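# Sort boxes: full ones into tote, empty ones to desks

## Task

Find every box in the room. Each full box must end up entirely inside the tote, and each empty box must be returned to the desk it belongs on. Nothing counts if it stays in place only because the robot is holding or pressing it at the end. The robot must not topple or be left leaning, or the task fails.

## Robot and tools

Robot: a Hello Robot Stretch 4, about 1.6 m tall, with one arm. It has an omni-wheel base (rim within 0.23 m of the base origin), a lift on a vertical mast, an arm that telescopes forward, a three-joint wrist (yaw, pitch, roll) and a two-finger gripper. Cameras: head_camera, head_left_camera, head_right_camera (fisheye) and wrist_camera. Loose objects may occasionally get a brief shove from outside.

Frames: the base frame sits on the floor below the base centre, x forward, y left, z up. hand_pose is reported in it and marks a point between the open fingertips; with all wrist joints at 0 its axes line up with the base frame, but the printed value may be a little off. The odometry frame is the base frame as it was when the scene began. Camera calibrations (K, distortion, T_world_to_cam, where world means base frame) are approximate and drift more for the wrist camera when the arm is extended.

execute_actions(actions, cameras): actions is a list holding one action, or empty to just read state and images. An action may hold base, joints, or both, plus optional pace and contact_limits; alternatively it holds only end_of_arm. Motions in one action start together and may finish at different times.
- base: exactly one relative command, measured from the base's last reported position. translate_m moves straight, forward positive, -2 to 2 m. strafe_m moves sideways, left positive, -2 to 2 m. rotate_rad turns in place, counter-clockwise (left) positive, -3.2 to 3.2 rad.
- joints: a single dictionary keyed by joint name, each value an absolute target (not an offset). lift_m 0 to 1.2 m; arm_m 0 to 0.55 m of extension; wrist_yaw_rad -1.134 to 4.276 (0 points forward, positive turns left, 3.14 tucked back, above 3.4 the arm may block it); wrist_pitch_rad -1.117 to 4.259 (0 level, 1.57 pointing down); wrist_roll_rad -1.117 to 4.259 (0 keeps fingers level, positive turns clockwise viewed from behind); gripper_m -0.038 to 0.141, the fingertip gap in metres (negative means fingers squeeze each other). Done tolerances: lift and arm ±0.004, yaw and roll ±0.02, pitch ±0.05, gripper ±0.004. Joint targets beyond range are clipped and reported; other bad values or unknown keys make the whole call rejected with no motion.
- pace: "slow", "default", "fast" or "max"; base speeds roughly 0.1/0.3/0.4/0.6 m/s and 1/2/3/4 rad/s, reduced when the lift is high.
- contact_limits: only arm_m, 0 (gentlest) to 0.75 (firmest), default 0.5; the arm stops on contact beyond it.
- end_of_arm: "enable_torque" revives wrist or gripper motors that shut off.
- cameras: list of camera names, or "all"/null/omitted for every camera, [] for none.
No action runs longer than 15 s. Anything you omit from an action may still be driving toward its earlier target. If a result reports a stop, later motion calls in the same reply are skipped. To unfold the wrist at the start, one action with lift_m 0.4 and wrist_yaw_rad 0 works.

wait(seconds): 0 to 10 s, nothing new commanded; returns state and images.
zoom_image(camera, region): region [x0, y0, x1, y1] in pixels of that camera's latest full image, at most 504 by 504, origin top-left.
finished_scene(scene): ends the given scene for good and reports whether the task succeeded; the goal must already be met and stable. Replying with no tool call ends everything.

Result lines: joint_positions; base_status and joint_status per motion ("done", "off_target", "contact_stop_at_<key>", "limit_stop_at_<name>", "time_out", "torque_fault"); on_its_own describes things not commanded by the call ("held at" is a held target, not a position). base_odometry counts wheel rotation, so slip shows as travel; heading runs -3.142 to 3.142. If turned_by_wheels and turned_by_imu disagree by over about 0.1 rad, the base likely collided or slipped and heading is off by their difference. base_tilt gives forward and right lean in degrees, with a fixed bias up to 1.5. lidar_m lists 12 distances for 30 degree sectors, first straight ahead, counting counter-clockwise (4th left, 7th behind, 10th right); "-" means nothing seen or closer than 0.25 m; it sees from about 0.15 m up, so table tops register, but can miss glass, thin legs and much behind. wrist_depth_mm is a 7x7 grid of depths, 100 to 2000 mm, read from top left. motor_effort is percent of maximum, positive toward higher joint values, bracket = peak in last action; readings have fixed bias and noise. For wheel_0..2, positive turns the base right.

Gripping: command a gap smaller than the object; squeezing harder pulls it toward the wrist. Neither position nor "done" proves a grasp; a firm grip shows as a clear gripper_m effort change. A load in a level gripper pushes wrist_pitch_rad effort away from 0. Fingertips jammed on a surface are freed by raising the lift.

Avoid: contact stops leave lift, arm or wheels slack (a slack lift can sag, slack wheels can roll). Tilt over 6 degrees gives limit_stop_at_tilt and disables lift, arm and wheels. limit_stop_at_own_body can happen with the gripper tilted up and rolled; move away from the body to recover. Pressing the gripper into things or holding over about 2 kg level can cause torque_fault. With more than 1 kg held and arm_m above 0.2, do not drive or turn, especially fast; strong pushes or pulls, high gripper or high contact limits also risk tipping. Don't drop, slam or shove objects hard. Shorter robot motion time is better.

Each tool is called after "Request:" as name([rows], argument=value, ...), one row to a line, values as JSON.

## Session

Request:
execute_actions(actions=[])

Scene clock: 0.00 s.
base_odometry: x=+0.000 y=+0.000 heading=+0.000 (m, m, rad; odometry frame)
turned_by_wheels: +0.000 (rad since the last result)
turned_by_imu: +0.000 (rad since the last result)
base_tilt: forward=+0.2 right=-0.7 (deg)
lidar_m: 0.97 0.87 0.89 0.72 0.65 0.68 0.84 0.80 0.80 0.99 2.07 1.51
base_status: not commanded
joint_positions: lift_m=+0.189 arm_m=+0.002 wrist_yaw_rad=+3.029 wrist_pitch_rad=+0.016 wrist_roll_rad=+0.017 gripper_m=+0.057
joint_status: not commanded
motor_effort: lift_m=+21 arm_m=-1 wrist_yaw_rad=+1 wrist_pitch_rad=-9 wrist_roll_rad=+1 gripper_m=-1 wheel_0=+0 wheel_1=+0 wheel_2=+0 (%)
hand_pose: x=-0.1034 y=+0.1193 z=+0.3627 quat_wxyz=(+0.056, -0.007, +0.009, +0.998) (m; base frame)
wrist_depth_mm: - 144 1060 1308 1618 707 647 / - 133 1042 1205 976 917 842 / - 138 218 1281 1464 1430 1229 / 128 145 1042 1281 1464 1430 1255 / 778 904 1025 1281 1499 1430 1229 / 798 904 203 1182 212 1205 1160 / 768 842 891 - 904 809 854
pictures: head_camera, head_left_camera, head_right_camera, wrist_camera
camera_calibration (this result's frames):
wrist_camera: T_world_to_cam=[[0.0646265, 0.997357, -0.0332133, -0.0890169], [0.047037, -0.0362904, -0.998234, 0.419326], [-0.9968, 0.0629501, -0.049258, 0.138186], [0, 0, 0, 1]] pos_world=[0.123773, 0.0953003, 0.422436]
Images, in order (width x height): head_camera 420x560, head_left_camera 420x672, head_right_camera 420x672, wrist_camera 616x392.

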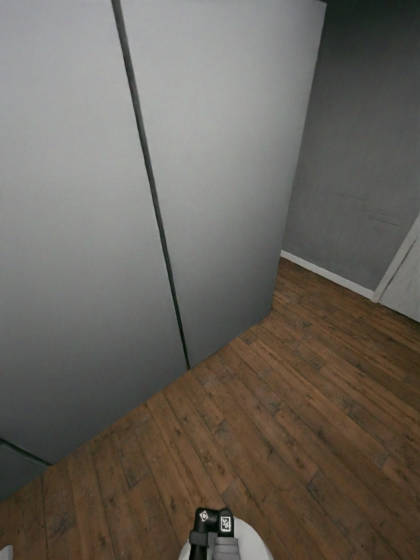

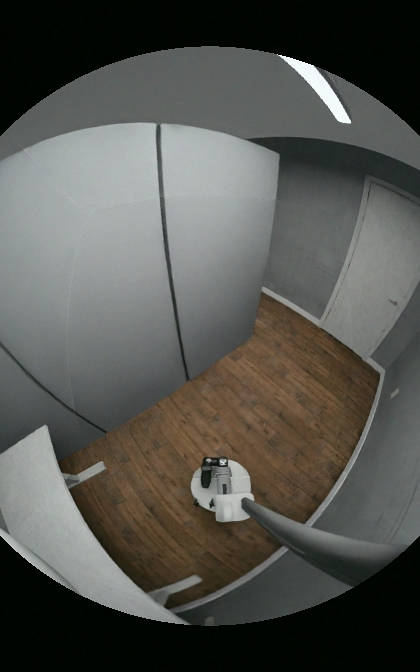

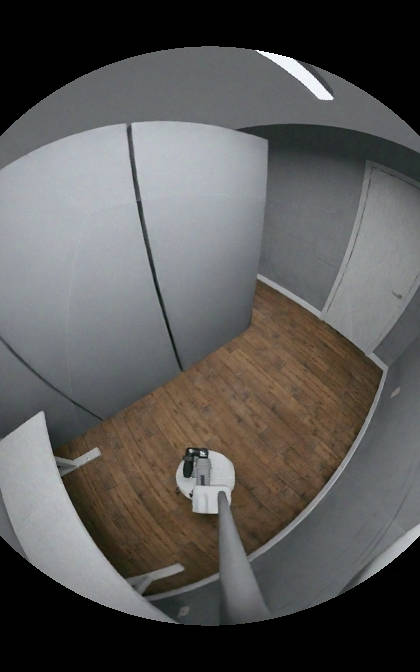

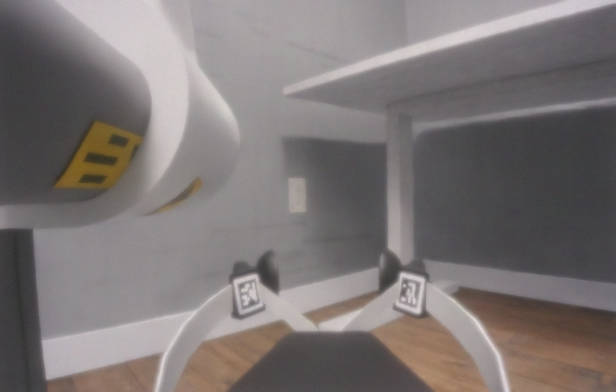

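Request:
execute_actions([
  {"base":{"rotate_rad":-1.06},"pace":"fast"},
], cameras=["head_camera","head_left_camera"])

Scene clock: 3.53 s.
base_odometry: x=+0.000 y=+0.000 heading=-1.060 (m, m, rad; odometry frame)
turned_by_wheels: -1.060 (rad since the last result)
turned_by_imu: -1.046 (rad since the last result)
base_tilt: forward=+0.3 right=-0.7 (deg)
lidar_m: 2.05 1.53 0.98 0.88 0.89 0.74 0.66 0.66 0.81 0.79 0.79 0.98
base_status: done
joint_positions: lift_m=+0.189 arm_m=+0.002 wrist_yaw_rad=+3.029 wrist_pitch_rad=+0.016 wrist_roll_rad=+0.017 gripper_m=+0.057
joint_status: not commanded
motor_effort: lift_m=+21(21) arm_m=-1(1) wrist_yaw_rad=+1(1) wrist_pitch_rad=-8(9) wrist_roll_rad=+1(0) gripper_m=-1(3) wheel_0=+2(8) wheel_1=+1(7) wheel_2=+0(6) (%)
hand_pose: x=-0.1034 y=+0.1193 z=+0.3627 quat_wxyz=(+0.056, -0.007, +0.009, +0.998) (m; base frame)
wrist_depth_mm: - 144 1576 1618 1661 1182 917 / - 134 798 976 1098 1098 931 / - 137 217 1618 1576 1229 931 / 128 145 1576 1661 1661 1255 946 / 1430 1499 1537 1661 1576 1229 960 / 1182 1281 203 1205 212 1098 946 / 891 866 878 - 917 820 842
pictures: head_camera, head_left_camera
Images, in order (width x height): head_camera 420x560, head_left_camera 420x672.

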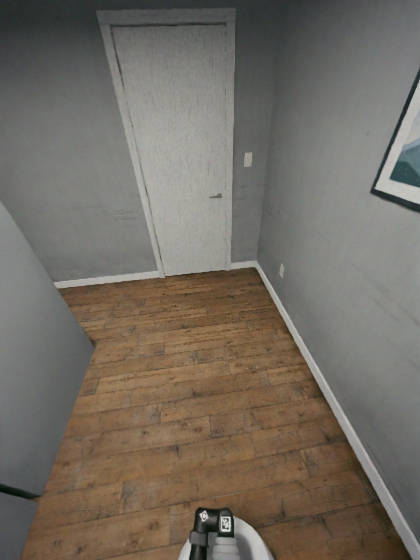

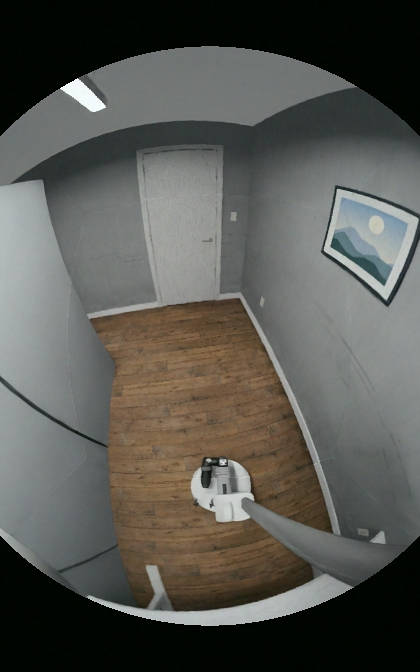

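Request:
execute_actions([
  {"base":{"rotate_rad":0.17},"pace":"fast"},
], cameras=[])

Request:
execute_actions([
  {"base":{"translate_m":1.65},"pace":"max"},
], cameras=[])

Request:
execute_actions([
  {"base":{"rotate_rad":1.59},"pace":"fast"},
], cameras=["head_camera","head_left_camera"])

Scene clock: 9.60 s.
base_odometry: x=+0.000 y=+0.000 heading=-0.890 (m, m, rad; odometry frame)
turned_by_wheels: +0.170 (rad since the last result)
turned_by_imu: +0.166 (rad since the last result)
base_tilt: forward=+0.2 right=-0.8 (deg)
lidar_m: 2.21 1.25 0.92 0.88 0.92 0.68 0.66 0.69 0.83 0.78 0.83 1.13
base_status: done
joint_positions: lift_m=+0.189 arm_m=+0.002 wrist_yaw_rad=+3.029 wrist_pitch_rad=+0.016 wrist_roll_rad=+0.017 gripper_m=+0.057
joint_status: not commanded
motor_effort: lift_m=+21(21) arm_m=-1(1) wrist_yaw_rad=+1(1) wrist_pitch_rad=-10(7) wrist_roll_rad=+0(1) gripper_m=-1(2) wheel_0=-2(5) wheel_1=-1(7) wheel_2=+0(6) (%)
hand_pose: x=-0.1034 y=+0.1193 z=+0.3627 quat_wxyz=(+0.056, -0.007, +0.009, +0.998) (m; base frame)
wrist_depth_mm: - 144 1576 1576 1576 1499 1078 / - 134 778 960 991 960 976 / - 138 219 1618 1576 1336 1118 / 128 145 1618 1576 1661 1366 1118 / 1229 1618 1576 1576 1661 1366 1118 / 1138 1160 203 1182 212 1118 1098 / 891 878 878 - 917 809 842
pictures: none
No camera images: the call's "cameras" was empty. Leave "cameras" out to get every camera's image.

Scene clock: 13.90 s.
base_odometry: x=+1.039 y=-1.282 heading=-0.890 (m, m, rad; odometry frame)
turned_by_wheels: +0.000 (rad since the last result)
turned_by_imu: +0.002 (rad since the last result)
base_tilt: forward=+0.3 right=-0.8 (deg)
lidar_m: 0.59 0.63 0.90 1.15 0.91 1.27 2.73 1.14 0.86 0.81 0.86 0.63
base_status: done
joint_positions: lift_m=+0.189 arm_m=+0.002 wrist_yaw_rad=+3.029 wrist_pitch_rad=+0.016 wrist_roll_rad=+0.017 gripper_m=+0.057
joint_status: not commanded
motor_effort: lift_m=+21(21) arm_m=-1(1) wrist_yaw_rad=+1(1) wrist_pitch_rad=-8(9) wrist_roll_rad=-2(0) gripper_m=-5(0) wheel_0=+0(8) wheel_1=+1(12) wheel_2=+1(14) (%)
hand_pose: x=-0.1034 y=+0.1193 z=+0.3627 quat_wxyz=(+0.056, -0.007, +0.009, +0.998) (m; base frame)
wrist_depth_mm: - 144 - - - 1430 1042 / - 133 - - - 1499 1060 / - 138 219 - - 1499 1078 / 128 145 - - - 1537 1060 / 1308 1921 - - - 1576 1078 / 1229 1308 203 1205 212 1205 1042 / 904 866 866 - 904 820 854
pictures: none
No camera images: the call's "cameras" was empty. Leave "cameras" out to get every camera's image.

Scene clock: 15.63 s.
base_odometry: x=+1.039 y=-1.282 heading=+0.700 (m, m, rad; odometry frame)
turned_by_wheels: +1.590 (rad since the last result)
turned_by_imu: +1.567 (rad since the last result)
base_tilt: forward=+0.4 right=-0.7 (deg)
lidar_m: 1.09 0.91 1.28 2.30 1.11 0.85 0.83 0.85 0.62 0.60 0.62 0.92
base_status: done
joint_positions: lift_m=+0.189 arm_m=+0.002 wrist_yaw_rad=+3.029 wrist_pitch_rad=+0.016 wrist_roll_rad=+0.017 gripper_m=+0.057
joint_status: not commanded
motor_effort: lift_m=+21(21) arm_m=-1(1) wrist_yaw_rad=+1(1) wrist_pitch_rad=-9(9) wrist_roll_rad=+0(0) gripper_m=-4(0) wheel_0=-1(7) wheel_1=+0(6) wheel_2=+1(10) (%)
hand_pose: x=-0.1034 y=+0.1193 z=+0.3627 quat_wxyz=(+0.056, -0.007, +0.009, +0.998) (m; base frame)
wrist_depth_mm: - 144 946 946 960 946 960 / - 133 946 976 960 976 976 / - 138 220 976 960 960 976 / 128 145 960 976 960 976 960 / 946 946 946 976 976 976 1008 / 946 960 202 946 212 960 960 / 904 866 878 - 891 809 842
pictures: head_camera, head_left_camera
Images, in order (width x height): head_camera 420x560, head_left_camera 420x672.

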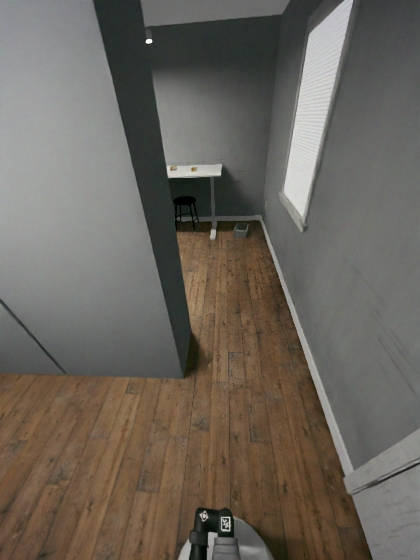

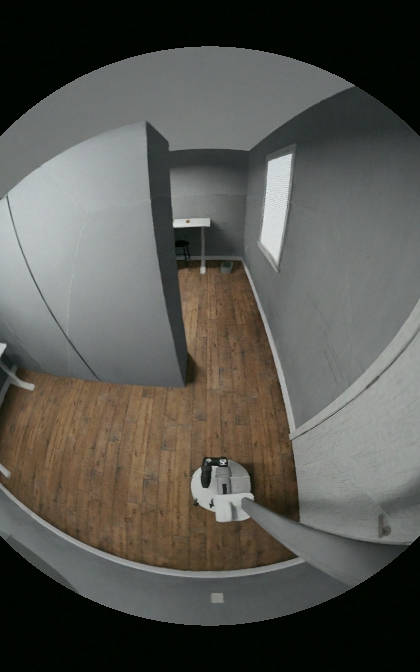

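Request:
execute_actions([
  {"base":{"strafe_m":-0.12},"pace":"fast"},
], cameras=[])

Request:
execute_actions([
  {"base":{"translate_m":1.8},"pace":"max"},
], cameras=["head_camera","head_left_camera"])

Scene clock: 22.63 s.
base_odometry: x=+1.116 y=-1.374 heading=+0.700 (m, m, rad; odometry frame)
turned_by_wheels: +0.000 (rad since the last result)
turned_by_imu: -0.001 (rad since the last result)
base_tilt: forward=+0.3 right=-0.8 (deg)
lidar_m: 2.14 0.96 1.27 2.40 1.14 0.84 0.82 0.67 0.50 0.48 0.50 0.74
base_status: done
joint_positions: lift_m=+0.189 arm_m=+0.002 wrist_yaw_rad=+3.029 wrist_pitch_rad=+0.016 wrist_roll_rad=+0.017 gripper_m=+0.057
joint_status: not commanded
motor_effort: lift_m=+21(21) arm_m=-1(1) wrist_yaw_rad=+1(1) wrist_pitch_rad=-7(6) wrist_roll_rad=-1(0) gripper_m=-4(1) wheel_0=-2(9) wheel_1=+1(13) wheel_2=+0(0) (%)
hand_pose: x=-0.1034 y=+0.1193 z=+0.3627 quat_wxyz=(+0.056, -0.007, +0.009, +0.998) (m; base frame)
wrist_depth_mm: - 144 960 946 960 976 976 / - 133 960 946 960 976 976 / - 137 220 960 976 991 976 / 128 145 960 960 960 991 976 / 866 960 976 976 976 976 976 / 866 960 202 960 211 960 960 / 842 866 866 - 904 820 831
pictures: none
No camera images: the call's "cameras" was empty. Leave "cameras" out to get every camera's image.

Scene clock: 27.17 s.
base_odometry: x=+2.493 y=-0.214 heading=+0.700 (m, m, rad; odometry frame)
turned_by_wheels: +0.000 (rad since the last result)
turned_by_imu: +0.002 (rad since the last result)
base_tilt: forward=+0.3 right=-0.7 (deg)
lidar_m: 1.30 1.37 1.95 1.52 0.60 0.57 1.96 0.78 0.59 0.51 0.54 0.77
base_status: done
joint_positions: lift_m=+0.189 arm_m=+0.002 wrist_yaw_rad=+3.029 wrist_pitch_rad=+0.016 wrist_roll_rad=+0.017 gripper_m=+0.057
joint_status: not commanded
motor_effort: lift_m=+21(21) arm_m=-1(1) wrist_yaw_rad=+1(1) wrist_pitch_rad=-9(7) wrist_roll_rad=-1(1) gripper_m=-4(1) wheel_0=-1(7) wheel_1=+0(8) wheel_2=-1(12) (%)
hand_pose: x=-0.1034 y=+0.1193 z=+0.3627 quat_wxyz=(+0.056, -0.007, +0.009, +0.998) (m; base frame)
wrist_depth_mm: - 143 - - - 634 991 / - 133 - - - 647 1025 / - 138 218 - - 609 627 / 128 145 - - - 668 1042 / 946 1430 - - 1008 661 1025 / 946 1205 204 1205 212 569 960 / 878 866 878 - 842 661 699
pictures: head_camera, head_left_camera
Images, in order (width x height): head_camera 420x560, head_left_camera 420x672.

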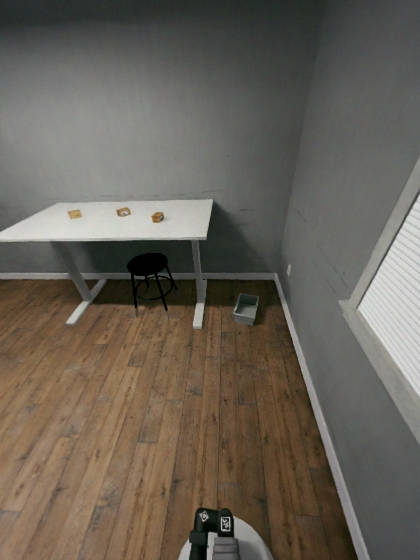

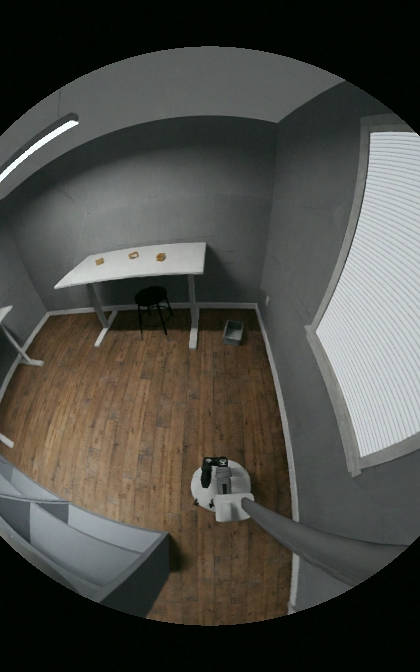

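Request:
zoom_image(camera="head_camera", region=[0,180,240,340])

Region (0, 180, 240, 340) of head_camera's 420x560 image, scaled by 2.100, with more detail than that image has.

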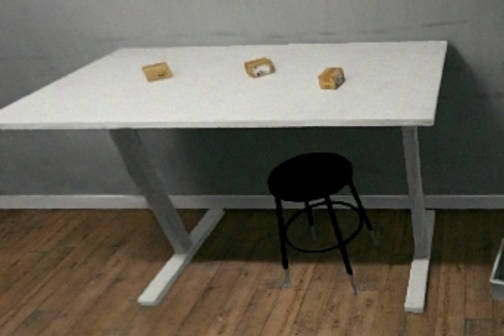

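Request:
execute_actions([
  {"base":{"translate_m":0.7},"joints":{"lift_m":1.19},"pace":"max"},
], cameras=[])

Request:
execute_actions([
  {"joints":{"wrist_yaw_rad":0,"gripper_m":0.12,"wrist_roll_rad":0}},
], cameras=["head_camera","wrist_camera"])

Scene clock: 37.00 s.
base_odometry: x=+3.028 y=+0.237 heading=+0.700 (m, m, rad; odometry frame)
turned_by_wheels: +0.000 (rad since the last result)
turned_by_imu: -0.001 (rad since the last result)
base_tilt: forward=+0.3 right=-0.8 (deg)
lidar_m: 0.63 0.66 0.91 2.35 1.52 1.18 3.35 0.77 0.57 0.54 0.59 0.74
base_status: done
joint_positions: lift_m=+1.190 arm_m=+0.002 wrist_yaw_rad=+3.029 wrist_pitch_rad=+0.016 wrist_roll_rad=+0.017 gripper_m=+0.057
joint_status: all done
motor_effort: lift_m=+22(26) arm_m=-1(1) wrist_yaw_rad=+1(1) wrist_pitch_rad=-8(7) wrist_roll_rad=+0(0) gripper_m=-3(3) wheel_0=-2(8) wheel_1=-1(9) wheel_2=+0(14) (%)
hand_pose: x=-0.1034 y=+0.1193 z=+1.3636 quat_wxyz=(+0.056, -0.007, +0.009, +0.998) (m; base frame)
wrist_depth_mm: - 144 244 236 - - - / - 133 - - 1430 1576 1397 / - 138 219 - 1756 1708 1576 / 128 145 - - 1756 1708 1537 / 976 1537 - - 1756 1708 1576 / 976 1430 202 - 212 1397 1430 / 976 1336 - - 1661 1708 1537
pictures: none
No camera images: the call's "cameras" was empty. Leave "cameras" out to get every camera's image.

Scene clock: 39.37 s.
base_odometry: x=+3.028 y=+0.237 heading=+0.700 (m, m, rad; odometry frame)
turned_by_wheels: +0.000 (rad since the last result)
turned_by_imu: +0.000 (rad since the last result)
base_tilt: forward=+0.3 right=-0.6 (deg)
lidar_m: 0.62 0.65 0.91 2.35 1.54 1.16 3.37 0.77 0.58 0.53 0.57 0.72
base_status: not commanded
joint_positions: lift_m=+1.190 arm_m=+0.002 wrist_yaw_rad=+0.001 wrist_pitch_rad=+0.016 wrist_roll_rad=+0.000 gripper_m=+0.120
joint_status: all done
motor_effort: lift_m=+22(22) arm_m=-1(2) wrist_yaw_rad=-1(6) wrist_pitch_rad=-7(9) wrist_roll_rad=-3(3) gripper_m=+2(3) wheel_0=-2(2) wheel_1=-1(1) wheel_2=+0(0) (%)
hand_pose: x=+0.4619 y=-0.0872 z=+1.3636 quat_wxyz=(+1.000, +0.000, +0.008, +0.000) (m; base frame)
wrist_depth_mm: 1281 1229 1205 1182 1182 1138 854 / 1281 1229 1205 1182 1182 1138 878 / 1281 1255 1229 1182 1160 1138 878 / 1281 1255 1229 1182 1182 1160 878 / 1308 1255 1205 1205 1160 1138 866 / 1281 1281 211 1182 1160 1042 866 / 960 931 1025 - 1205 1160 842
pictures: head_camera, wrist_camera
camera_calibration (this result's frames):
wrist_camera: T_world_to_cam=[[0.0489523, -0.998658, -0.016918, -0.0753869], [-0.0507915, 0.0144274, -0.998605, 1.43445], [0.997509, 0.0497433, -0.0500171, -0.157266], [0, 0, 0, 1]] pos_world=[0.233423, -0.0881582, 1.42331]
Images, in order (width x height): head_camera 420x560, wrist_camera 616x392.

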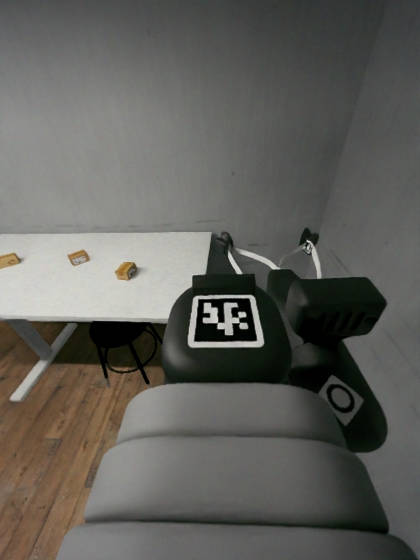

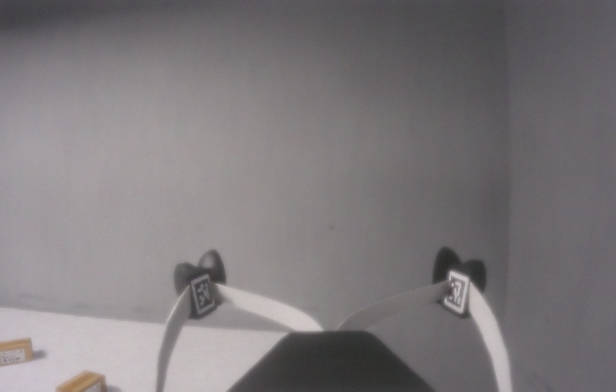

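Request:
execute_actions([
  {"base":{"strafe_m":0.59},"joints":{"wrist_pitch_rad":1.57},"pace":"fast"},
], cameras=["head_camera"])

Request:
execute_actions([
  {"base":{"translate_m":0.33},"joints":{"arm_m":0.44},"pace":"fast"},
], cameras=["head_camera","wrist_camera"])

Scene clock: 52.33 s.
base_odometry: x=+2.648 y=+0.688 heading=+0.700 (m, m, rad; odometry frame)
turned_by_wheels: +0.000 (rad since the last result)
turned_by_imu: -0.002 (rad since the last result)
base_tilt: forward=+0.3 right=-0.8 (deg)
lidar_m: 0.63 0.67 0.94 1.76 1.54 1.14 1.10 1.62 1.16 1.13 1.03 0.64
base_status: done
joint_positions: lift_m=+1.190 arm_m=+0.002 wrist_yaw_rad=+0.000 wrist_pitch_rad=+1.570 wrist_roll_rad=+0.000 gripper_m=+0.120
joint_status: all done
motor_effort: lift_m=+22(22) arm_m=-1(1) wrist_yaw_rad=+1(0) wrist_pitch_rad=+0(2) wrist_roll_rad=-1(2) gripper_m=+0(0) wheel_0=-1(7) wheel_1=+0(12) wheel_2=+1(1) (%)
hand_pose: x=+0.1736 y=-0.0874 z=+1.0796 quat_wxyz=(+0.707, +0.000, +0.707, +0.000) (m; base frame)
wrist_depth_mm: 1366 1308 1308 1308 1308 1255 1229 / 1366 1366 1308 1281 1308 1281 1229 / 1336 1308 1336 1281 1281 1281 1255 / 1366 1336 1336 1281 1308 1255 1281 / 1366 1336 1098 1098 1281 1281 1255 / 1366 1366 211 1098 1281 1281 1255 / 1397 1336 1336 - 1281 1281 1281
pictures: head_camera
Images, in order (width x height): head_camera 420x560.

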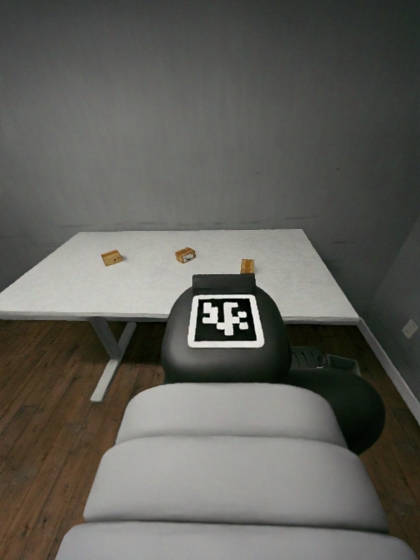

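Scene clock: 54.90 s.
base_odometry: x=+2.901 y=+0.901 heading=+0.700 (m, m, rad; odometry frame)
turned_by_wheels: +0.000 (rad since the last result)
turned_by_imu: +0.000 (rad since the last result)
base_tilt: forward=+0.3 right=-0.6 (deg)
lidar_m: 0.30 0.32 0.47 1.76 1.86 1.48 1.43 1.62 1.18 1.14 0.44 0.32
base_status: done
joint_positions: lift_m=+1.190 arm_m=+0.439 wrist_yaw_rad=+0.000 wrist_pitch_rad=+1.570 wrist_roll_rad=+0.000 gripper_m=+0.120
joint_status: all done
motor_effort: lift_m=+22(22) arm_m=+5(7) wrist_yaw_rad=+0(0) wrist_pitch_rad=+0(0) wrist_roll_rad=+0(1) gripper_m=-1(1) wheel_0=+2(5) wheel_1=+0(5) wheel_2=+0(8) (%)
hand_pose: x=+0.6103 y=-0.0874 z=+1.0796 quat_wxyz=(+0.707, +0.000, +0.707, +0.000) (m; base frame)
wrist_depth_mm: 368 364 357 351 349 342 342 / 317 362 359 355 349 345 342 / 330 366 359 357 349 345 345 / 366 366 359 355 351 347 343 / 368 366 362 355 303 347 343 / 370 366 211 355 303 345 343 / 368 366 364 - 349 349 345
pictures: head_camera, wrist_camera
camera_calibration (this result's frames):
wrist_camera: T_world_to_cam=[[-0.0155626, -0.998697, -0.048595, -0.0140701], [-0.999317, 0.0139065, 0.0342337, 0.622174], [-0.0335133, 0.0490946, -0.998232, 1.33337], [0, 0, 0, 1]] pos_world=[0.666216, -0.0881651, 1.30902]
Images, in order (width x height): head_camera 420x560, wrist_camera 616x392.

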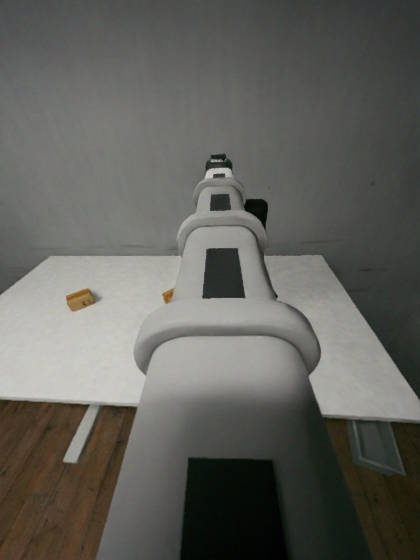

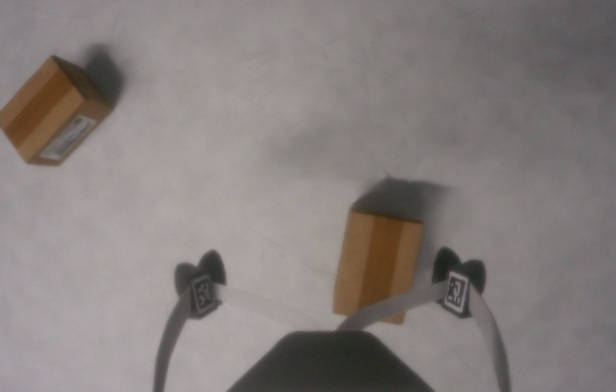

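Request:
execute_actions([
  {"base":{"strafe_m":-0.04},"joints":{"arm_m":0.43,"wrist_roll_rad":0.165,"lift_m":1.16}},
], cameras=["wrist_camera"])

Scene clock: 60.03 s.
base_odometry: x=+2.926 y=+0.870 heading=+0.700 (m, m, rad; odometry frame)
turned_by_wheels: +0.000 (rad since the last result)
turned_by_imu: -0.001 (rad since the last result)
base_tilt: forward=+0.2 right=-0.7 (deg)
lidar_m: 0.31 0.33 0.46 1.78 1.88 1.47 1.44 1.60 1.12 1.10 0.43 0.33
base_status: done
joint_positions: lift_m=+1.160 arm_m=+0.431 wrist_yaw_rad=+0.000 wrist_pitch_rad=+1.570 wrist_roll_rad=+0.165 gripper_m=+0.120
joint_status: all done
motor_effort: lift_m=+17(20) arm_m=-5(6) wrist_yaw_rad=+0(0) wrist_pitch_rad=-1(1) wrist_roll_rad=+1(2) gripper_m=-1(1) wheel_0=+1(8) wheel_1=+0(7) wheel_2=-1(1) (%)
hand_pose: x=+0.6021 y=-0.0874 z=+1.0500 quat_wxyz=(+0.705, +0.058, +0.704, -0.058) (m; base frame)
wrist_depth_mm: 338 334 330 325 317 317 312 / 336 332 329 325 320 317 312 / 336 334 330 324 322 315 314 / 338 336 330 325 320 319 314 / 338 334 329 277 322 317 315 / 340 338 211 276 322 317 317 / 342 338 330 - 322 320 315
pictures: wrist_camera
camera_calibration (this result's frames):
wrist_camera: T_world_to_cam=[[-0.179035, -0.982636, -0.0487202, 0.0843189], [-0.983521, 0.177489, 0.0344217, 0.619556], [-0.0251767, 0.05408, -0.998219, 1.29892], [0, 0, 0, 1]] pos_world=[0.657144, -0.0973553, 1.27939]
Images, in order (width x height): wrist_camera 616x392.

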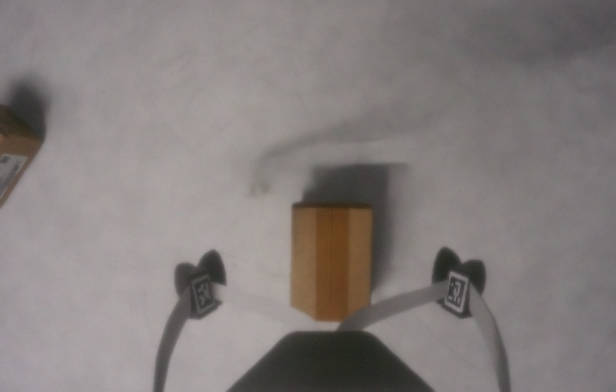

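Request:
execute_actions([
  {"joints":{"lift_m":1.097}},
], cameras=["wrist_camera"])

Request:
execute_actions([
  {"joints":{"gripper_m":0.005}},
], cameras=["wrist_camera"])

Request:
execute_actions([
  {"joints":{"lift_m":1.17}},
], cameras=[])

Request:
execute_actions([
  {"joints":{"wrist_pitch_rad":0.0,"arm_m":0.15}},
], cameras=["wrist_camera"])

Scene clock: 64.90 s.
base_odometry: x=+2.926 y=+0.870 heading=+0.700 (m, m, rad; odometry frame)
turned_by_wheels: +0.000 (rad since the last result)
turned_by_imu: -0.001 (rad since the last result)
base_tilt: forward=+0.3 right=-0.8 (deg)
lidar_m: 0.31 0.33 0.47 1.80 1.87 1.48 1.43 1.58 1.15 1.11 0.45 0.32
base_status: not commanded
joint_positions: lift_m=+1.097 arm_m=+0.431 wrist_yaw_rad=+0.000 wrist_pitch_rad=+1.570 wrist_roll_rad=+0.165 gripper_m=+0.120
joint_status: all done
motor_effort: lift_m=+17(17) arm_m=-5(5) wrist_yaw_rad=+0(1) wrist_pitch_rad=-2(1) wrist_roll_rad=-2(2) gripper_m=-2(1) wheel_0=+1(2) wheel_1=+0(0) wheel_2=-1(1) (%)
hand_pose: x=+0.6021 y=-0.0874 z=+0.9870 quat_wxyz=(+0.705, +0.058, +0.704, -0.058) (m; base frame)
wrist_depth_mm: 272 268 264 263 258 254 - / 273 270 265 263 258 255 253 / 273 268 265 262 259 256 252 / 272 271 266 263 259 257 253 / 273 270 265 213 258 256 254 / 274 271 211 213 211 256 254 / 274 272 268 - 262 257 -
pictures: wrist_camera
camera_calibration (this result's frames):
wrist_camera: T_world_to_cam=[[-0.179035, -0.982636, -0.0487202, 0.0812502], [-0.983521, 0.177489, 0.0344216, 0.62172], [-0.0251766, 0.05408, -0.998219, 1.23606], [0, 0, 0, 1]] pos_world=[0.657141, -0.0973553, 1.21641]
Images, in order (width x height): wrist_camera 616x392.

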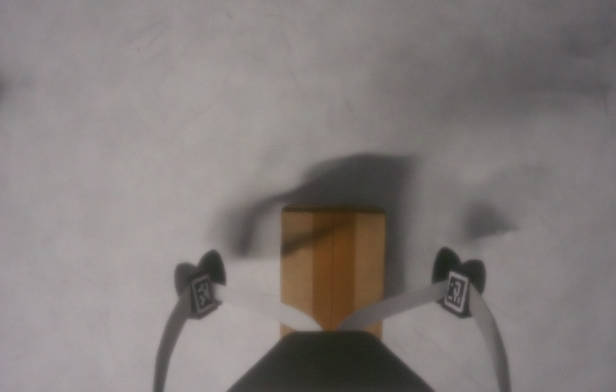

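Scene clock: 66.90 s.
base_odometry: x=+2.926 y=+0.870 heading=+0.700 (m, m, rad; odometry frame)
turned_by_wheels: +0.000 (rad since the last result)
turned_by_imu: +0.000 (rad since the last result)
base_tilt: forward=+0.3 right=-0.8 (deg)
lidar_m: 0.30 0.33 0.46 1.79 1.88 1.48 1.42 1.57 1.14 1.12 0.44 0.33
base_status: not commanded
joint_positions: lift_m=+1.097 arm_m=+0.431 wrist_yaw_rad=+0.000 wrist_pitch_rad=+1.570 wrist_roll_rad=+0.165 gripper_m=+0.005
joint_status: all done
motor_effort: lift_m=+18(18) arm_m=-5(5) wrist_yaw_rad=+0(1) wrist_pitch_rad=-1(2) wrist_roll_rad=+2(1) gripper_m=-24(20) wheel_0=+1(1) wheel_1=+0(0) wheel_2=-1(1) (%)
hand_pose: x=+0.6021 y=-0.0874 z=+0.9869 quat_wxyz=(+0.705, +0.058, +0.704, -0.058) (m; base frame)
wrist_depth_mm: 271 267 265 260 258 253 - / 271 268 264 260 258 255 253 / 272 267 265 260 259 256 253 / 273 267 266 260 258 256 252 / 273 270 267 196 196 256 254 / 273 271 188 198 195 175 254 / 274 271 267 - 259 257 -
pictures: wrist_camera
camera_calibration (this result's frames):
wrist_camera: T_world_to_cam=[[-0.179037, -0.982635, -0.0487202, 0.081248], [-0.98352, 0.177491, 0.0344217, 0.62172], [-0.0251766, 0.05408, -0.998219, 1.236], [0, 0, 0, 1]] pos_world=[0.657138, -0.0973554, 1.21635]
Images, in order (width x height): wrist_camera 616x392.

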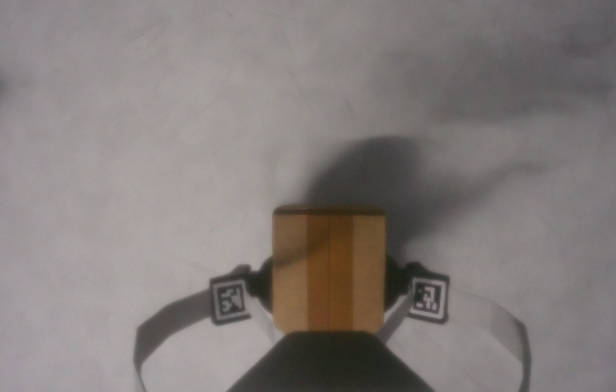

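Scene clock: 68.17 s.
base_odometry: x=+2.926 y=+0.870 heading=+0.700 (m, m, rad; odometry frame)
turned_by_wheels: +0.000 (rad since the last result)
turned_by_imu: +0.000 (rad since the last result)
base_tilt: forward=+0.2 right=-0.8 (deg)
lidar_m: 0.29 0.32 0.49 1.79 1.88 1.49 1.44 1.57 1.14 1.11 0.42 0.32
base_status: not commanded
joint_positions: lift_m=+1.170 arm_m=+0.431 wrist_yaw_rad=+0.000 wrist_pitch_rad=+1.570 wrist_roll_rad=+0.165 gripper_m=+0.005
joint_status: all done
motor_effort: lift_m=+25(27) arm_m=-5(5) wrist_yaw_rad=+0(0) wrist_pitch_rad=+0(1) wrist_roll_rad=+1(3) gripper_m=-19(20) wheel_0=+1(1) wheel_1=+0(0) wheel_2=-1(1) (%)
hand_pose: x=+0.6021 y=-0.0874 z=+1.0594 quat_wxyz=(+0.705, +0.058, +0.704, -0.058) (m; base frame)
wrist_depth_mm: 345 340 340 332 329 324 320 / 347 342 336 334 329 325 320 / 343 342 340 332 330 327 322 / 345 343 338 334 332 325 324 / 347 345 340 196 195 327 325 / 349 343 189 198 196 175 325 / 349 345 340 - 334 327 324
pictures: none
No camera images: the call's "cameras" was empty. Leave "cameras" out to get every camera's image.

Scene clock: 70.13 s.
base_odometry: x=+2.926 y=+0.870 heading=+0.700 (m, m, rad; odometry frame)
turned_by_wheels: +0.000 (rad since the last result)
turned_by_imu: +0.000 (rad since the last result)
base_tilt: forward=+0.3 right=-0.7 (deg)
lidar_m: 0.31 0.31 0.49 1.81 1.90 1.47 1.43 1.57 1.13 1.12 0.44 0.32
base_status: not commanded
joint_positions: lift_m=+1.170 arm_m=+0.151 wrist_yaw_rad=+0.000 wrist_pitch_rad=+0.005 wrist_roll_rad=+0.165 gripper_m=+0.005
joint_status: all done
motor_effort: lift_m=+24(25) arm_m=-6(5) wrist_yaw_rad=+2(0) wrist_pitch_rad=-17(20) wrist_roll_rad=-1(1) gripper_m=-19(20) wheel_0=+1(1) wheel_1=+0(0) wheel_2=-1(1) (%)
hand_pose: x=+0.6103 y=-0.0875 z=+1.3463 quat_wxyz=(+0.997, +0.082, +0.003, +0.000) (m; base frame)
wrist_depth_mm: 778 768 741 723 707 699 683 / 798 778 759 732 715 691 691 / 788 768 750 741 715 707 699 / 788 768 759 741 723 707 699 / 798 768 759 197 196 715 691 / 809 788 189 197 195 175 699 / 809 788 778 - 723 715 699
pictures: wrist_camera
camera_calibration (this result's frames):
wrist_camera: T_world_to_cam=[[0.0474993, -0.982602, -0.179548, 0.138083], [-0.040512, 0.177708, -0.983249, 1.41207], [0.998049, 0.0539774, -0.0313662, -0.331253], [0, 0, 0, 1]] pos_world=[0.381254, -0.0973737, 1.40282]
Images, in order (width x height): wrist_camera 616x392.

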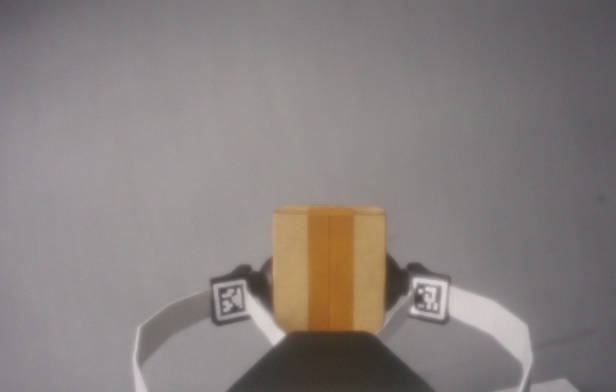

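Request:
execute_actions([
  {"base":{"translate_m":-0.3},"joints":{"wrist_pitch_rad":1.57,"arm_m":0.0,"gripper_m":0.0}},
], cameras=[])

Request:
execute_actions([
  {"base":{"strafe_m":-0.66},"joints":{"lift_m":0.5}},
], cameras=["head_camera","wrist_camera"])

Scene clock: 78.93 s.
base_odometry: x=+2.697 y=+0.677 heading=+0.699 (m, m, rad; odometry frame)
turned_by_wheels: +0.000 (rad since the last result)
turned_by_imu: -0.002 (rad since the last result)
base_tilt: forward=+0.2 right=-0.8 (deg)
lidar_m: 0.59 0.64 0.89 1.79 1.58 1.17 1.13 1.58 1.11 1.08 0.98 0.62
base_status: done
joint_positions: lift_m=+1.170 arm_m=+0.003 wrist_yaw_rad=+0.000 wrist_pitch_rad=+1.570 wrist_roll_rad=+0.165 gripper_m=+0.001
joint_status: all done
joint sent to its limit — the command would take arm_m past its lower limit, so that joint was sent only as far as its limit.
motor_effort: lift_m=+24(25) arm_m=-5(8) wrist_yaw_rad=+2(1) wrist_pitch_rad=-1(12) wrist_roll_rad=-2(1) gripper_m=-24(24) wheel_0=-1(5) wheel_1=-2(8) wheel_2=-2(9) (%)
hand_pose: x=+0.1742 y=-0.0874 z=+1.0594 quat_wxyz=(+0.705, +0.058, +0.704, -0.058) (m; base frame)
wrist_depth_mm: 1336 1336 1281 1281 1281 1229 1229 / 1308 1308 1308 1308 1281 1281 1229 / 1308 1308 1281 1281 1255 1255 1229 / 1308 1308 1336 1281 1255 1229 1255 / 1336 1336 1336 196 200 1229 1229 / 1336 1308 186 196 195 176 1229 / 1336 1336 1308 - 1255 1255 1229
pictures: none
No camera images: the call's "cameras" was empty. Leave "cameras" out to get every camera's image.

Scene clock: 82.47 s.
base_odometry: x=+3.122 y=+0.172 heading=+0.700 (m, m, rad; odometry frame)
turned_by_wheels: +0.000 (rad since the last result)
turned_by_imu: +0.000 (rad since the last result)
base_tilt: forward=+0.2 right=-0.8 (deg)
lidar_m: 0.67 0.61 0.86 2.45 1.62 1.26 1.71 0.61 0.45 0.42 0.44 0.71
base_status: done
joint_positions: lift_m=+0.500 arm_m=+0.003 wrist_yaw_rad=+0.000 wrist_pitch_rad=+1.570 wrist_roll_rad=+0.165 gripper_m=+0.001
joint_status: all done
motor_effort: lift_m=+18(23) arm_m=-5(5) wrist_yaw_rad=+2(2) wrist_pitch_rad=-2(3) wrist_roll_rad=+1(1) gripper_m=-24(23) wheel_0=+1(9) wheel_1=+0(7) wheel_2=+0(2) (%)
hand_pose: x=+0.1742 y=-0.0874 z=+0.3899 quat_wxyz=(+0.705, +0.058, +0.704, -0.058) (m; base frame)
wrist_depth_mm: 634 627 627 615 609 603 569 / 640 634 621 615 609 597 585 / 654 634 615 621 615 603 591 / 640 627 627 615 603 603 597 / 634 627 415 195 200 603 597 / 640 640 186 196 195 175 603 / 640 418 410 - 399 603 -
pictures: head_camera, wrist_camera
camera_calibration (this result's frames):
wrist_camera: T_world_to_cam=[[-0.179461, -0.982559, -0.0487083, -0.0243677], [-0.983442, 0.177913, 0.0344873, 0.221453], [-0.0252199, 0.0540909, -0.998217, 0.629257], [0, 0, 0, 1]] pos_world=[0.229283, -0.0973791, 0.619311]
Images, in order (width x height): head_camera 420x560, wrist_camera 616x392.

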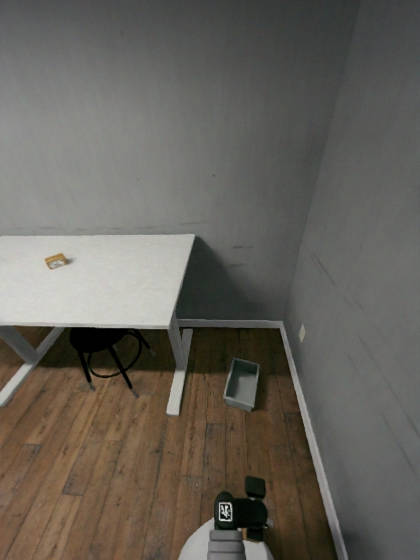

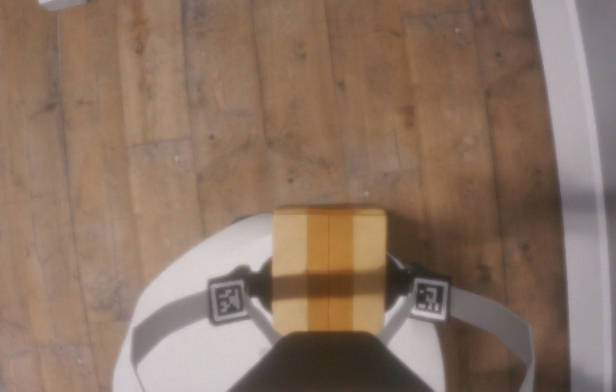

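Request:
zoom_image(camera="head_camera", region=[200,340,300,420])

Region (200, 340, 300, 420) of head_camera's 420x560 image, scaled by 5.040, with more detail than that image has; it fills the top 403 rows of this view, and the rest is white.

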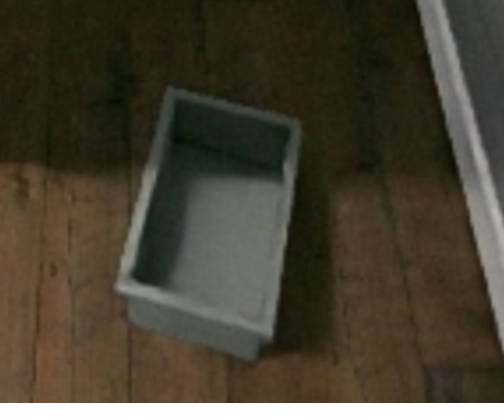

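Request:
execute_actions([
  {"base":{"strafe_m":-0.035},"joints":{"wrist_roll_rad":1.83,"lift_m":0.42}},
], cameras=[])

Request:
execute_actions([
  {"base":{"translate_m":0.36},"joints":{"arm_m":0.341,"lift_m":0.40}},
], cameras=["wrist_camera"])

Scene clock: 92.43 s.
base_odometry: x=+3.144 y=+0.145 heading=+0.700 (m, m, rad; odometry frame)
turned_by_wheels: +0.000 (rad since the last result)
turned_by_imu: -0.001 (rad since the last result)
base_tilt: forward=+0.3 right=-0.8 (deg)
lidar_m: 0.67 0.63 0.86 2.49 1.62 1.27 1.63 0.57 0.41 0.39 0.42 0.65
base_status: done
joint_positions: lift_m=+0.420 arm_m=+0.003 wrist_yaw_rad=+0.000 wrist_pitch_rad=+1.570 wrist_roll_rad=+1.830 gripper_m=+0.001
joint_status: all done
motor_effort: lift_m=+18(18) arm_m=-5(5) wrist_yaw_rad=+2(1) wrist_pitch_rad=-2(2) wrist_roll_rad=+3(7) gripper_m=-22(23) wheel_0=-1(8) wheel_1=+1(7) wheel_2=+0(0) (%)
hand_pose: x=+0.1742 y=-0.0874 z=+0.3099 quat_wxyz=(+0.431, +0.561, +0.431, -0.560) (m; base frame)
wrist_depth_mm: 525 549 544 530 521 512 508 / 554 544 539 535 525 512 338 / 559 554 544 535 329 317 309 / 559 554 544 539 319 314 312 / 564 554 544 195 199 315 310 / 569 559 186 196 194 175 314 / 569 559 554 - 320 317 -
pictures: none
No camera images: the call's "cameras" was empty. Leave "cameras" out to get every camera's image.

Scene clock: 95.10 s.
base_odometry: x=+3.420 y=+0.377 heading=+0.700 (m, m, rad; odometry frame)
turned_by_wheels: +0.000 (rad since the last result)
turned_by_imu: +0.000 (rad since the last result)
base_tilt: forward=+0.4 right=-0.6 (deg)
lidar_m: 0.34 0.32 0.33 1.14 2.09 1.60 1.64 0.58 0.46 0.44 0.46 0.32
base_status: done
joint_positions: lift_m=+0.400 arm_m=+0.340 wrist_yaw_rad=+0.000 wrist_pitch_rad=+1.570 wrist_roll_rad=+1.830 gripper_m=+0.001
joint_status: all done
motor_effort: lift_m=+18(19) arm_m=+5(6) wrist_yaw_rad=+0(1) wrist_pitch_rad=+1(3) wrist_roll_rad=-2(0) gripper_m=-23(22) wheel_0=+1(4) wheel_1=+2(4) wheel_2=+2(9) (%)
hand_pose: x=+0.5113 y=-0.0874 z=+0.2899 quat_wxyz=(+0.432, +0.561, +0.431, -0.560) (m; base frame)
wrist_depth_mm: 535 525 517 508 500 492 492 / 535 525 517 512 508 496 488 / 539 525 525 512 500 480 488 / 539 530 521 512 504 477 496 / 539 530 521 196 200 473 496 / 544 535 186 196 195 175 500 / 544 535 530 - 512 508 -
pictures: wrist_camera
camera_calibration (this result's frames):
wrist_camera: T_world_to_cam=[[-0.961357, 0.270794, -0.0496404, 0.540916], [0.269259, 0.962414, 0.0354892, -0.0158005], [0.0573849, 0.0207517, -0.998136, 0.492759], [0, 0, 0, 1]] pos_world=[0.49599, -0.141496, 0.519253]
Images, in order (width x height): wrist_camera 616x392.

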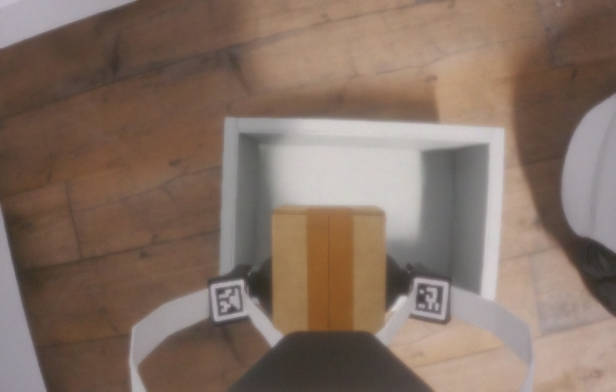

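Request:
execute_actions([
  {"base":{"strafe_m":-0.025},"joints":{"arm_m":0.346,"lift_m":0.25,"wrist_roll_rad":1.865}},
], cameras=["wrist_camera"])

Scene clock: 101.57 s.
base_odometry: x=+3.436 y=+0.358 heading=+0.700 (m, m, rad; odometry frame)
turned_by_wheels: +0.000 (rad since the last result)
turned_by_imu: -0.001 (rad since the last result)
base_tilt: forward=+0.3 right=-0.6 (deg)
lidar_m: 0.36 0.35 0.35 1.13 2.10 1.61 1.54 0.55 0.44 0.42 0.44 0.30
base_status: done
joint_positions: lift_m=+0.250 arm_m=+0.345 wrist_yaw_rad=+0.000 wrist_pitch_rad=+1.570 wrist_roll_rad=+1.865 gripper_m=+0.001
joint_status: all done
motor_effort: lift_m=+18(19) arm_m=+5(3) wrist_yaw_rad=+1(1) wrist_pitch_rad=-2(2) wrist_roll_rad=-1(1) gripper_m=-22(22) wheel_0=+0(7) wheel_1=+0(9) wheel_2=+1(1) (%)
hand_pose: x=+0.5163 y=-0.0874 z=+0.1399 quat_wxyz=(+0.422, +0.568, +0.421, -0.568) (m; base frame)
wrist_depth_mm: 375 373 366 362 355 351 347 / 377 370 368 364 355 353 349 / 382 375 249 256 251 240 267 / 379 377 306 362 357 351 287 / 382 377 273 196 200 355 285 / 382 377 186 196 195 175 281 / 387 379 271 - 286 273 -
pictures: wrist_camera
camera_calibration (this result's frames):
wrist_camera: T_world_to_cam=[[-0.95132, 0.304209, -0.0494668, 0.535926], [0.302716, 0.95242, 0.0354743, -0.0299498], [0.0579048, 0.018773, -0.998146, 0.342333], [0, 0, 0, 1]] pos_world=[0.49908, -0.140935, 0.369271]
Images, in order (width x height): wrist_camera 616x392.

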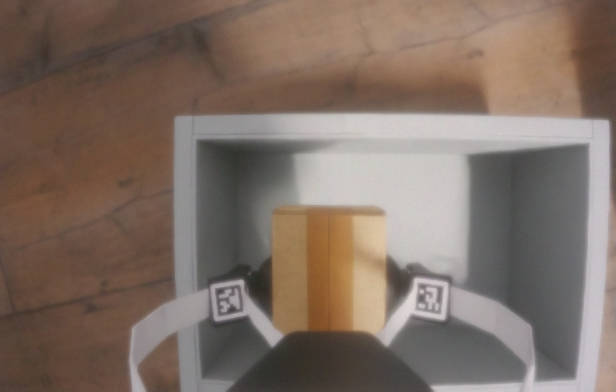

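Request:
execute_actions([
  {"joints":{"lift_m":0.16}},
], cameras=[])

Request:
execute_actions([
  {"joints":{"lift_m":0.144},"pace":"slow"},
], cameras=["wrist_camera"])

Request:
execute_actions([
  {"joints":{"gripper_m":0.072}},
], cameras=["wrist_camera"])

Request:
execute_actions([
  {"joints":{"lift_m":0.4}},
], cameras=["wrist_camera"])

Scene clock: 107.23 s.
base_odometry: x=+3.436 y=+0.358 heading=+0.700 (m, m, rad; odometry frame)
turned_by_wheels: +0.000 (rad since the last result)
turned_by_imu: -0.001 (rad since the last result)
base_tilt: forward=+0.2 right=-0.8 (deg)
lidar_m: 0.36 0.36 0.33 1.13 2.11 1.59 1.55 0.54 0.43 0.42 0.43 0.34
base_status: not commanded
joint_positions: lift_m=+0.160 arm_m=+0.345 wrist_yaw_rad=+0.000 wrist_pitch_rad=+1.570 wrist_roll_rad=+1.865 gripper_m=+0.001
joint_status: all done
motor_effort: lift_m=+18(18) arm_m=+5(5) wrist_yaw_rad=+1(0) wrist_pitch_rad=+0(2) wrist_roll_rad=+2(1) gripper_m=-23(22) wheel_0=+0(0) wheel_1=+0(0) wheel_2=+1(1) (%)
hand_pose: x=+0.5163 y=-0.0874 z=+0.0499 quat_wxyz=(+0.422, +0.568, +0.421, -0.568) (m; base frame)
wrist_depth_mm: 283 281 276 272 268 266 - / 283 160 156 154 153 150 260 / 286 168 246 255 250 239 232 / 287 178 273 272 267 264 263 / 289 177 274 195 200 266 263 / 290 163 186 196 195 175 263 / 290 162 268 - 270 266 -
pictures: none
No camera images: the call's "cameras" was empty. Leave "cameras" out to get every camera's image.

Scene clock: 108.10 s.
base_odometry: x=+3.436 y=+0.358 heading=+0.700 (m, m, rad; odometry frame)
turned_by_wheels: +0.000 (rad since the last result)
turned_by_imu: +0.000 (rad since the last result)
base_tilt: forward=+0.3 right=-0.7 (deg)
lidar_m: 0.34 0.34 0.36 1.12 2.08 1.61 1.58 0.55 0.43 0.42 0.45 0.31
base_status: not commanded
joint_positions: lift_m=+0.144 arm_m=+0.345 wrist_yaw_rad=+0.000 wrist_pitch_rad=+1.570 wrist_roll_rad=+1.865 gripper_m=+0.001
joint_status: all done
motor_effort: lift_m=+18(18) arm_m=+5(5) wrist_yaw_rad=+0(1) wrist_pitch_rad=+1(0) wrist_roll_rad=+1(1) gripper_m=-22(21) wheel_0=+0(0) wheel_1=+0(0) wheel_2=+1(1) (%)
hand_pose: x=+0.5163 y=-0.0874 z=+0.0339 quat_wxyz=(+0.422, +0.568, +0.421, -0.568) (m; base frame)
wrist_depth_mm: 267 262 259 256 253 248 - / 268 142 141 138 136 135 - / 268 165 247 254 249 240 231 / 271 166 258 254 252 250 247 / 271 166 260 196 200 250 248 / 271 153 186 196 193 175 249 / 273 150 262 - 254 251 -
pictures: wrist_camera
camera_calibration (this result's frames):
wrist_camera: T_world_to_cam=[[-0.95132, 0.30421, -0.0494668, 0.530686], [0.302717, 0.95242, 0.0354744, -0.0261911], [0.0579049, 0.018773, -0.998146, 0.236533], [0, 0, 0, 1]] pos_world=[0.499084, -0.140935, 0.263275]
Images, in order (width x height): wrist_camera 616x392.

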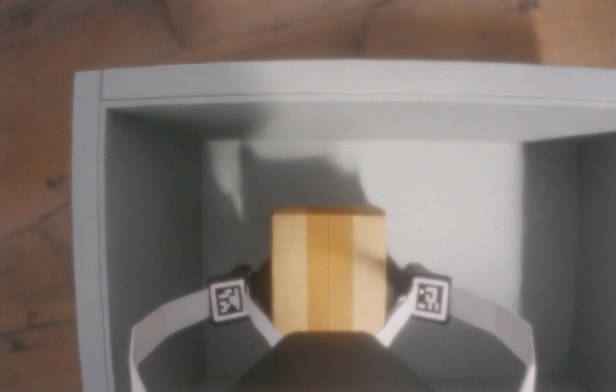

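Scene clock: 109.60 s.
base_odometry: x=+3.436 y=+0.358 heading=+0.700 (m, m, rad; odometry frame)
turned_by_wheels: +0.000 (rad since the last result)
turned_by_imu: +0.000 (rad since the last result)
base_tilt: forward=+0.2 right=-0.7 (deg)
lidar_m: 0.36 0.36 0.35 1.14 2.11 1.61 1.54 0.55 0.42 0.42 0.44 0.34
base_status: not commanded
joint_positions: lift_m=+0.144 arm_m=+0.345 wrist_yaw_rad=+0.000 wrist_pitch_rad=+1.570 wrist_roll_rad=+1.865 gripper_m=+0.072
joint_status: all done
motor_effort: lift_m=+18(18) arm_m=+5(5) wrist_yaw_rad=+1(1) wrist_pitch_rad=-3(3) wrist_roll_rad=+0(1) gripper_m=-4(19) wheel_0=-1(1) wheel_1=+0(0) wheel_2=+1(1) (%)
hand_pose: x=+0.5161 y=-0.0874 z=+0.0339 quat_wxyz=(+0.422, +0.568, +0.421, -0.568) (m; base frame)
wrist_depth_mm: 267 264 260 256 253 250 - / 267 143 141 138 137 135 - / 270 165 247 255 249 239 232 / 271 165 259 255 253 250 247 / 271 165 246 208 218 250 247 / 272 164 204 206 206 249 248 / 274 151 262 - 255 252 -
pictures: wrist_camera
camera_calibration (this result's frames):
wrist_camera: T_world_to_cam=[[-0.951347, 0.304219, -0.0488873, 0.530517], [0.302748, 0.952417, 0.0352899, -0.0261486], [0.057297, 0.0187724, -0.998181, 0.236857], [0, 0, 0, 1]] pos_world=[0.49905, -0.140935, 0.263285]
Images, in order (width x height): wrist_camera 616x392.

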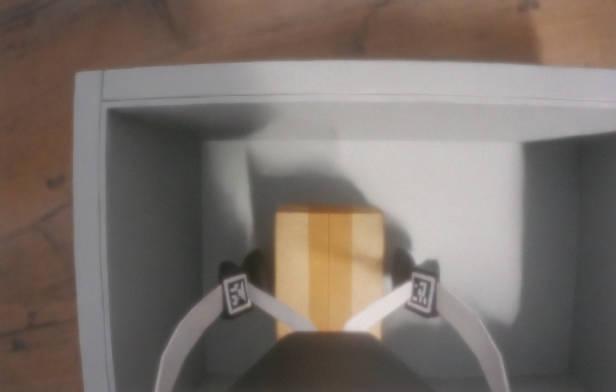

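Scene clock: 111.73 s.
base_odometry: x=+3.436 y=+0.358 heading=+0.700 (m, m, rad; odometry frame)
turned_by_wheels: +0.000 (rad since the last result)
turned_by_imu: +0.000 (rad since the last result)
base_tilt: forward=+0.3 right=-0.8 (deg)
lidar_m: 0.39 0.34 0.35 1.12 2.11 1.59 1.56 0.56 0.43 0.41 0.45 0.32
base_status: not commanded
joint_positions: lift_m=+0.400 arm_m=+0.345 wrist_yaw_rad=+0.000 wrist_pitch_rad=+1.570 wrist_roll_rad=+1.865 gripper_m=+0.072
joint_status: all done
motor_effort: lift_m=+24(25) arm_m=+5(5) wrist_yaw_rad=+1(1) wrist_pitch_rad=-2(3) wrist_roll_rad=+1(2) gripper_m=-4(2) wheel_0=+0(0) wheel_1=+0(0) wheel_2=+1(1) (%)
hand_pose: x=+0.5161 y=-0.0874 z=+0.2894 quat_wxyz=(+0.422, +0.568, +0.421, -0.568) (m; base frame)
wrist_depth_mm: 508 521 517 508 500 492 492 / 530 525 521 512 508 500 492 / 535 530 517 504 500 496 492 / 539 535 521 508 504 459 496 / 539 530 525 512 508 455 500 / 539 530 203 415 389 413 496 / 544 535 530 - 512 504 500
pictures: wrist_camera
camera_calibration (this result's frames):
wrist_camera: T_world_to_cam=[[-0.951342, 0.304219, -0.0489734, 0.543059], [0.302744, 0.952417, 0.0353173, -0.035181], [0.0573873, 0.0187724, -0.998175, 0.491865], [0, 0, 0, 1]] pos_world=[0.499059, -0.140935, 0.518805]
Images, in order (width x height): wrist_camera 616x392.

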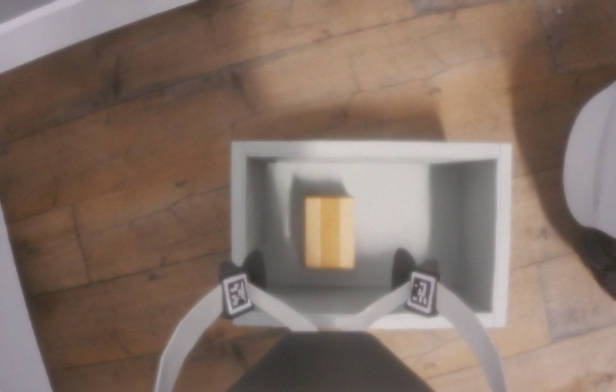

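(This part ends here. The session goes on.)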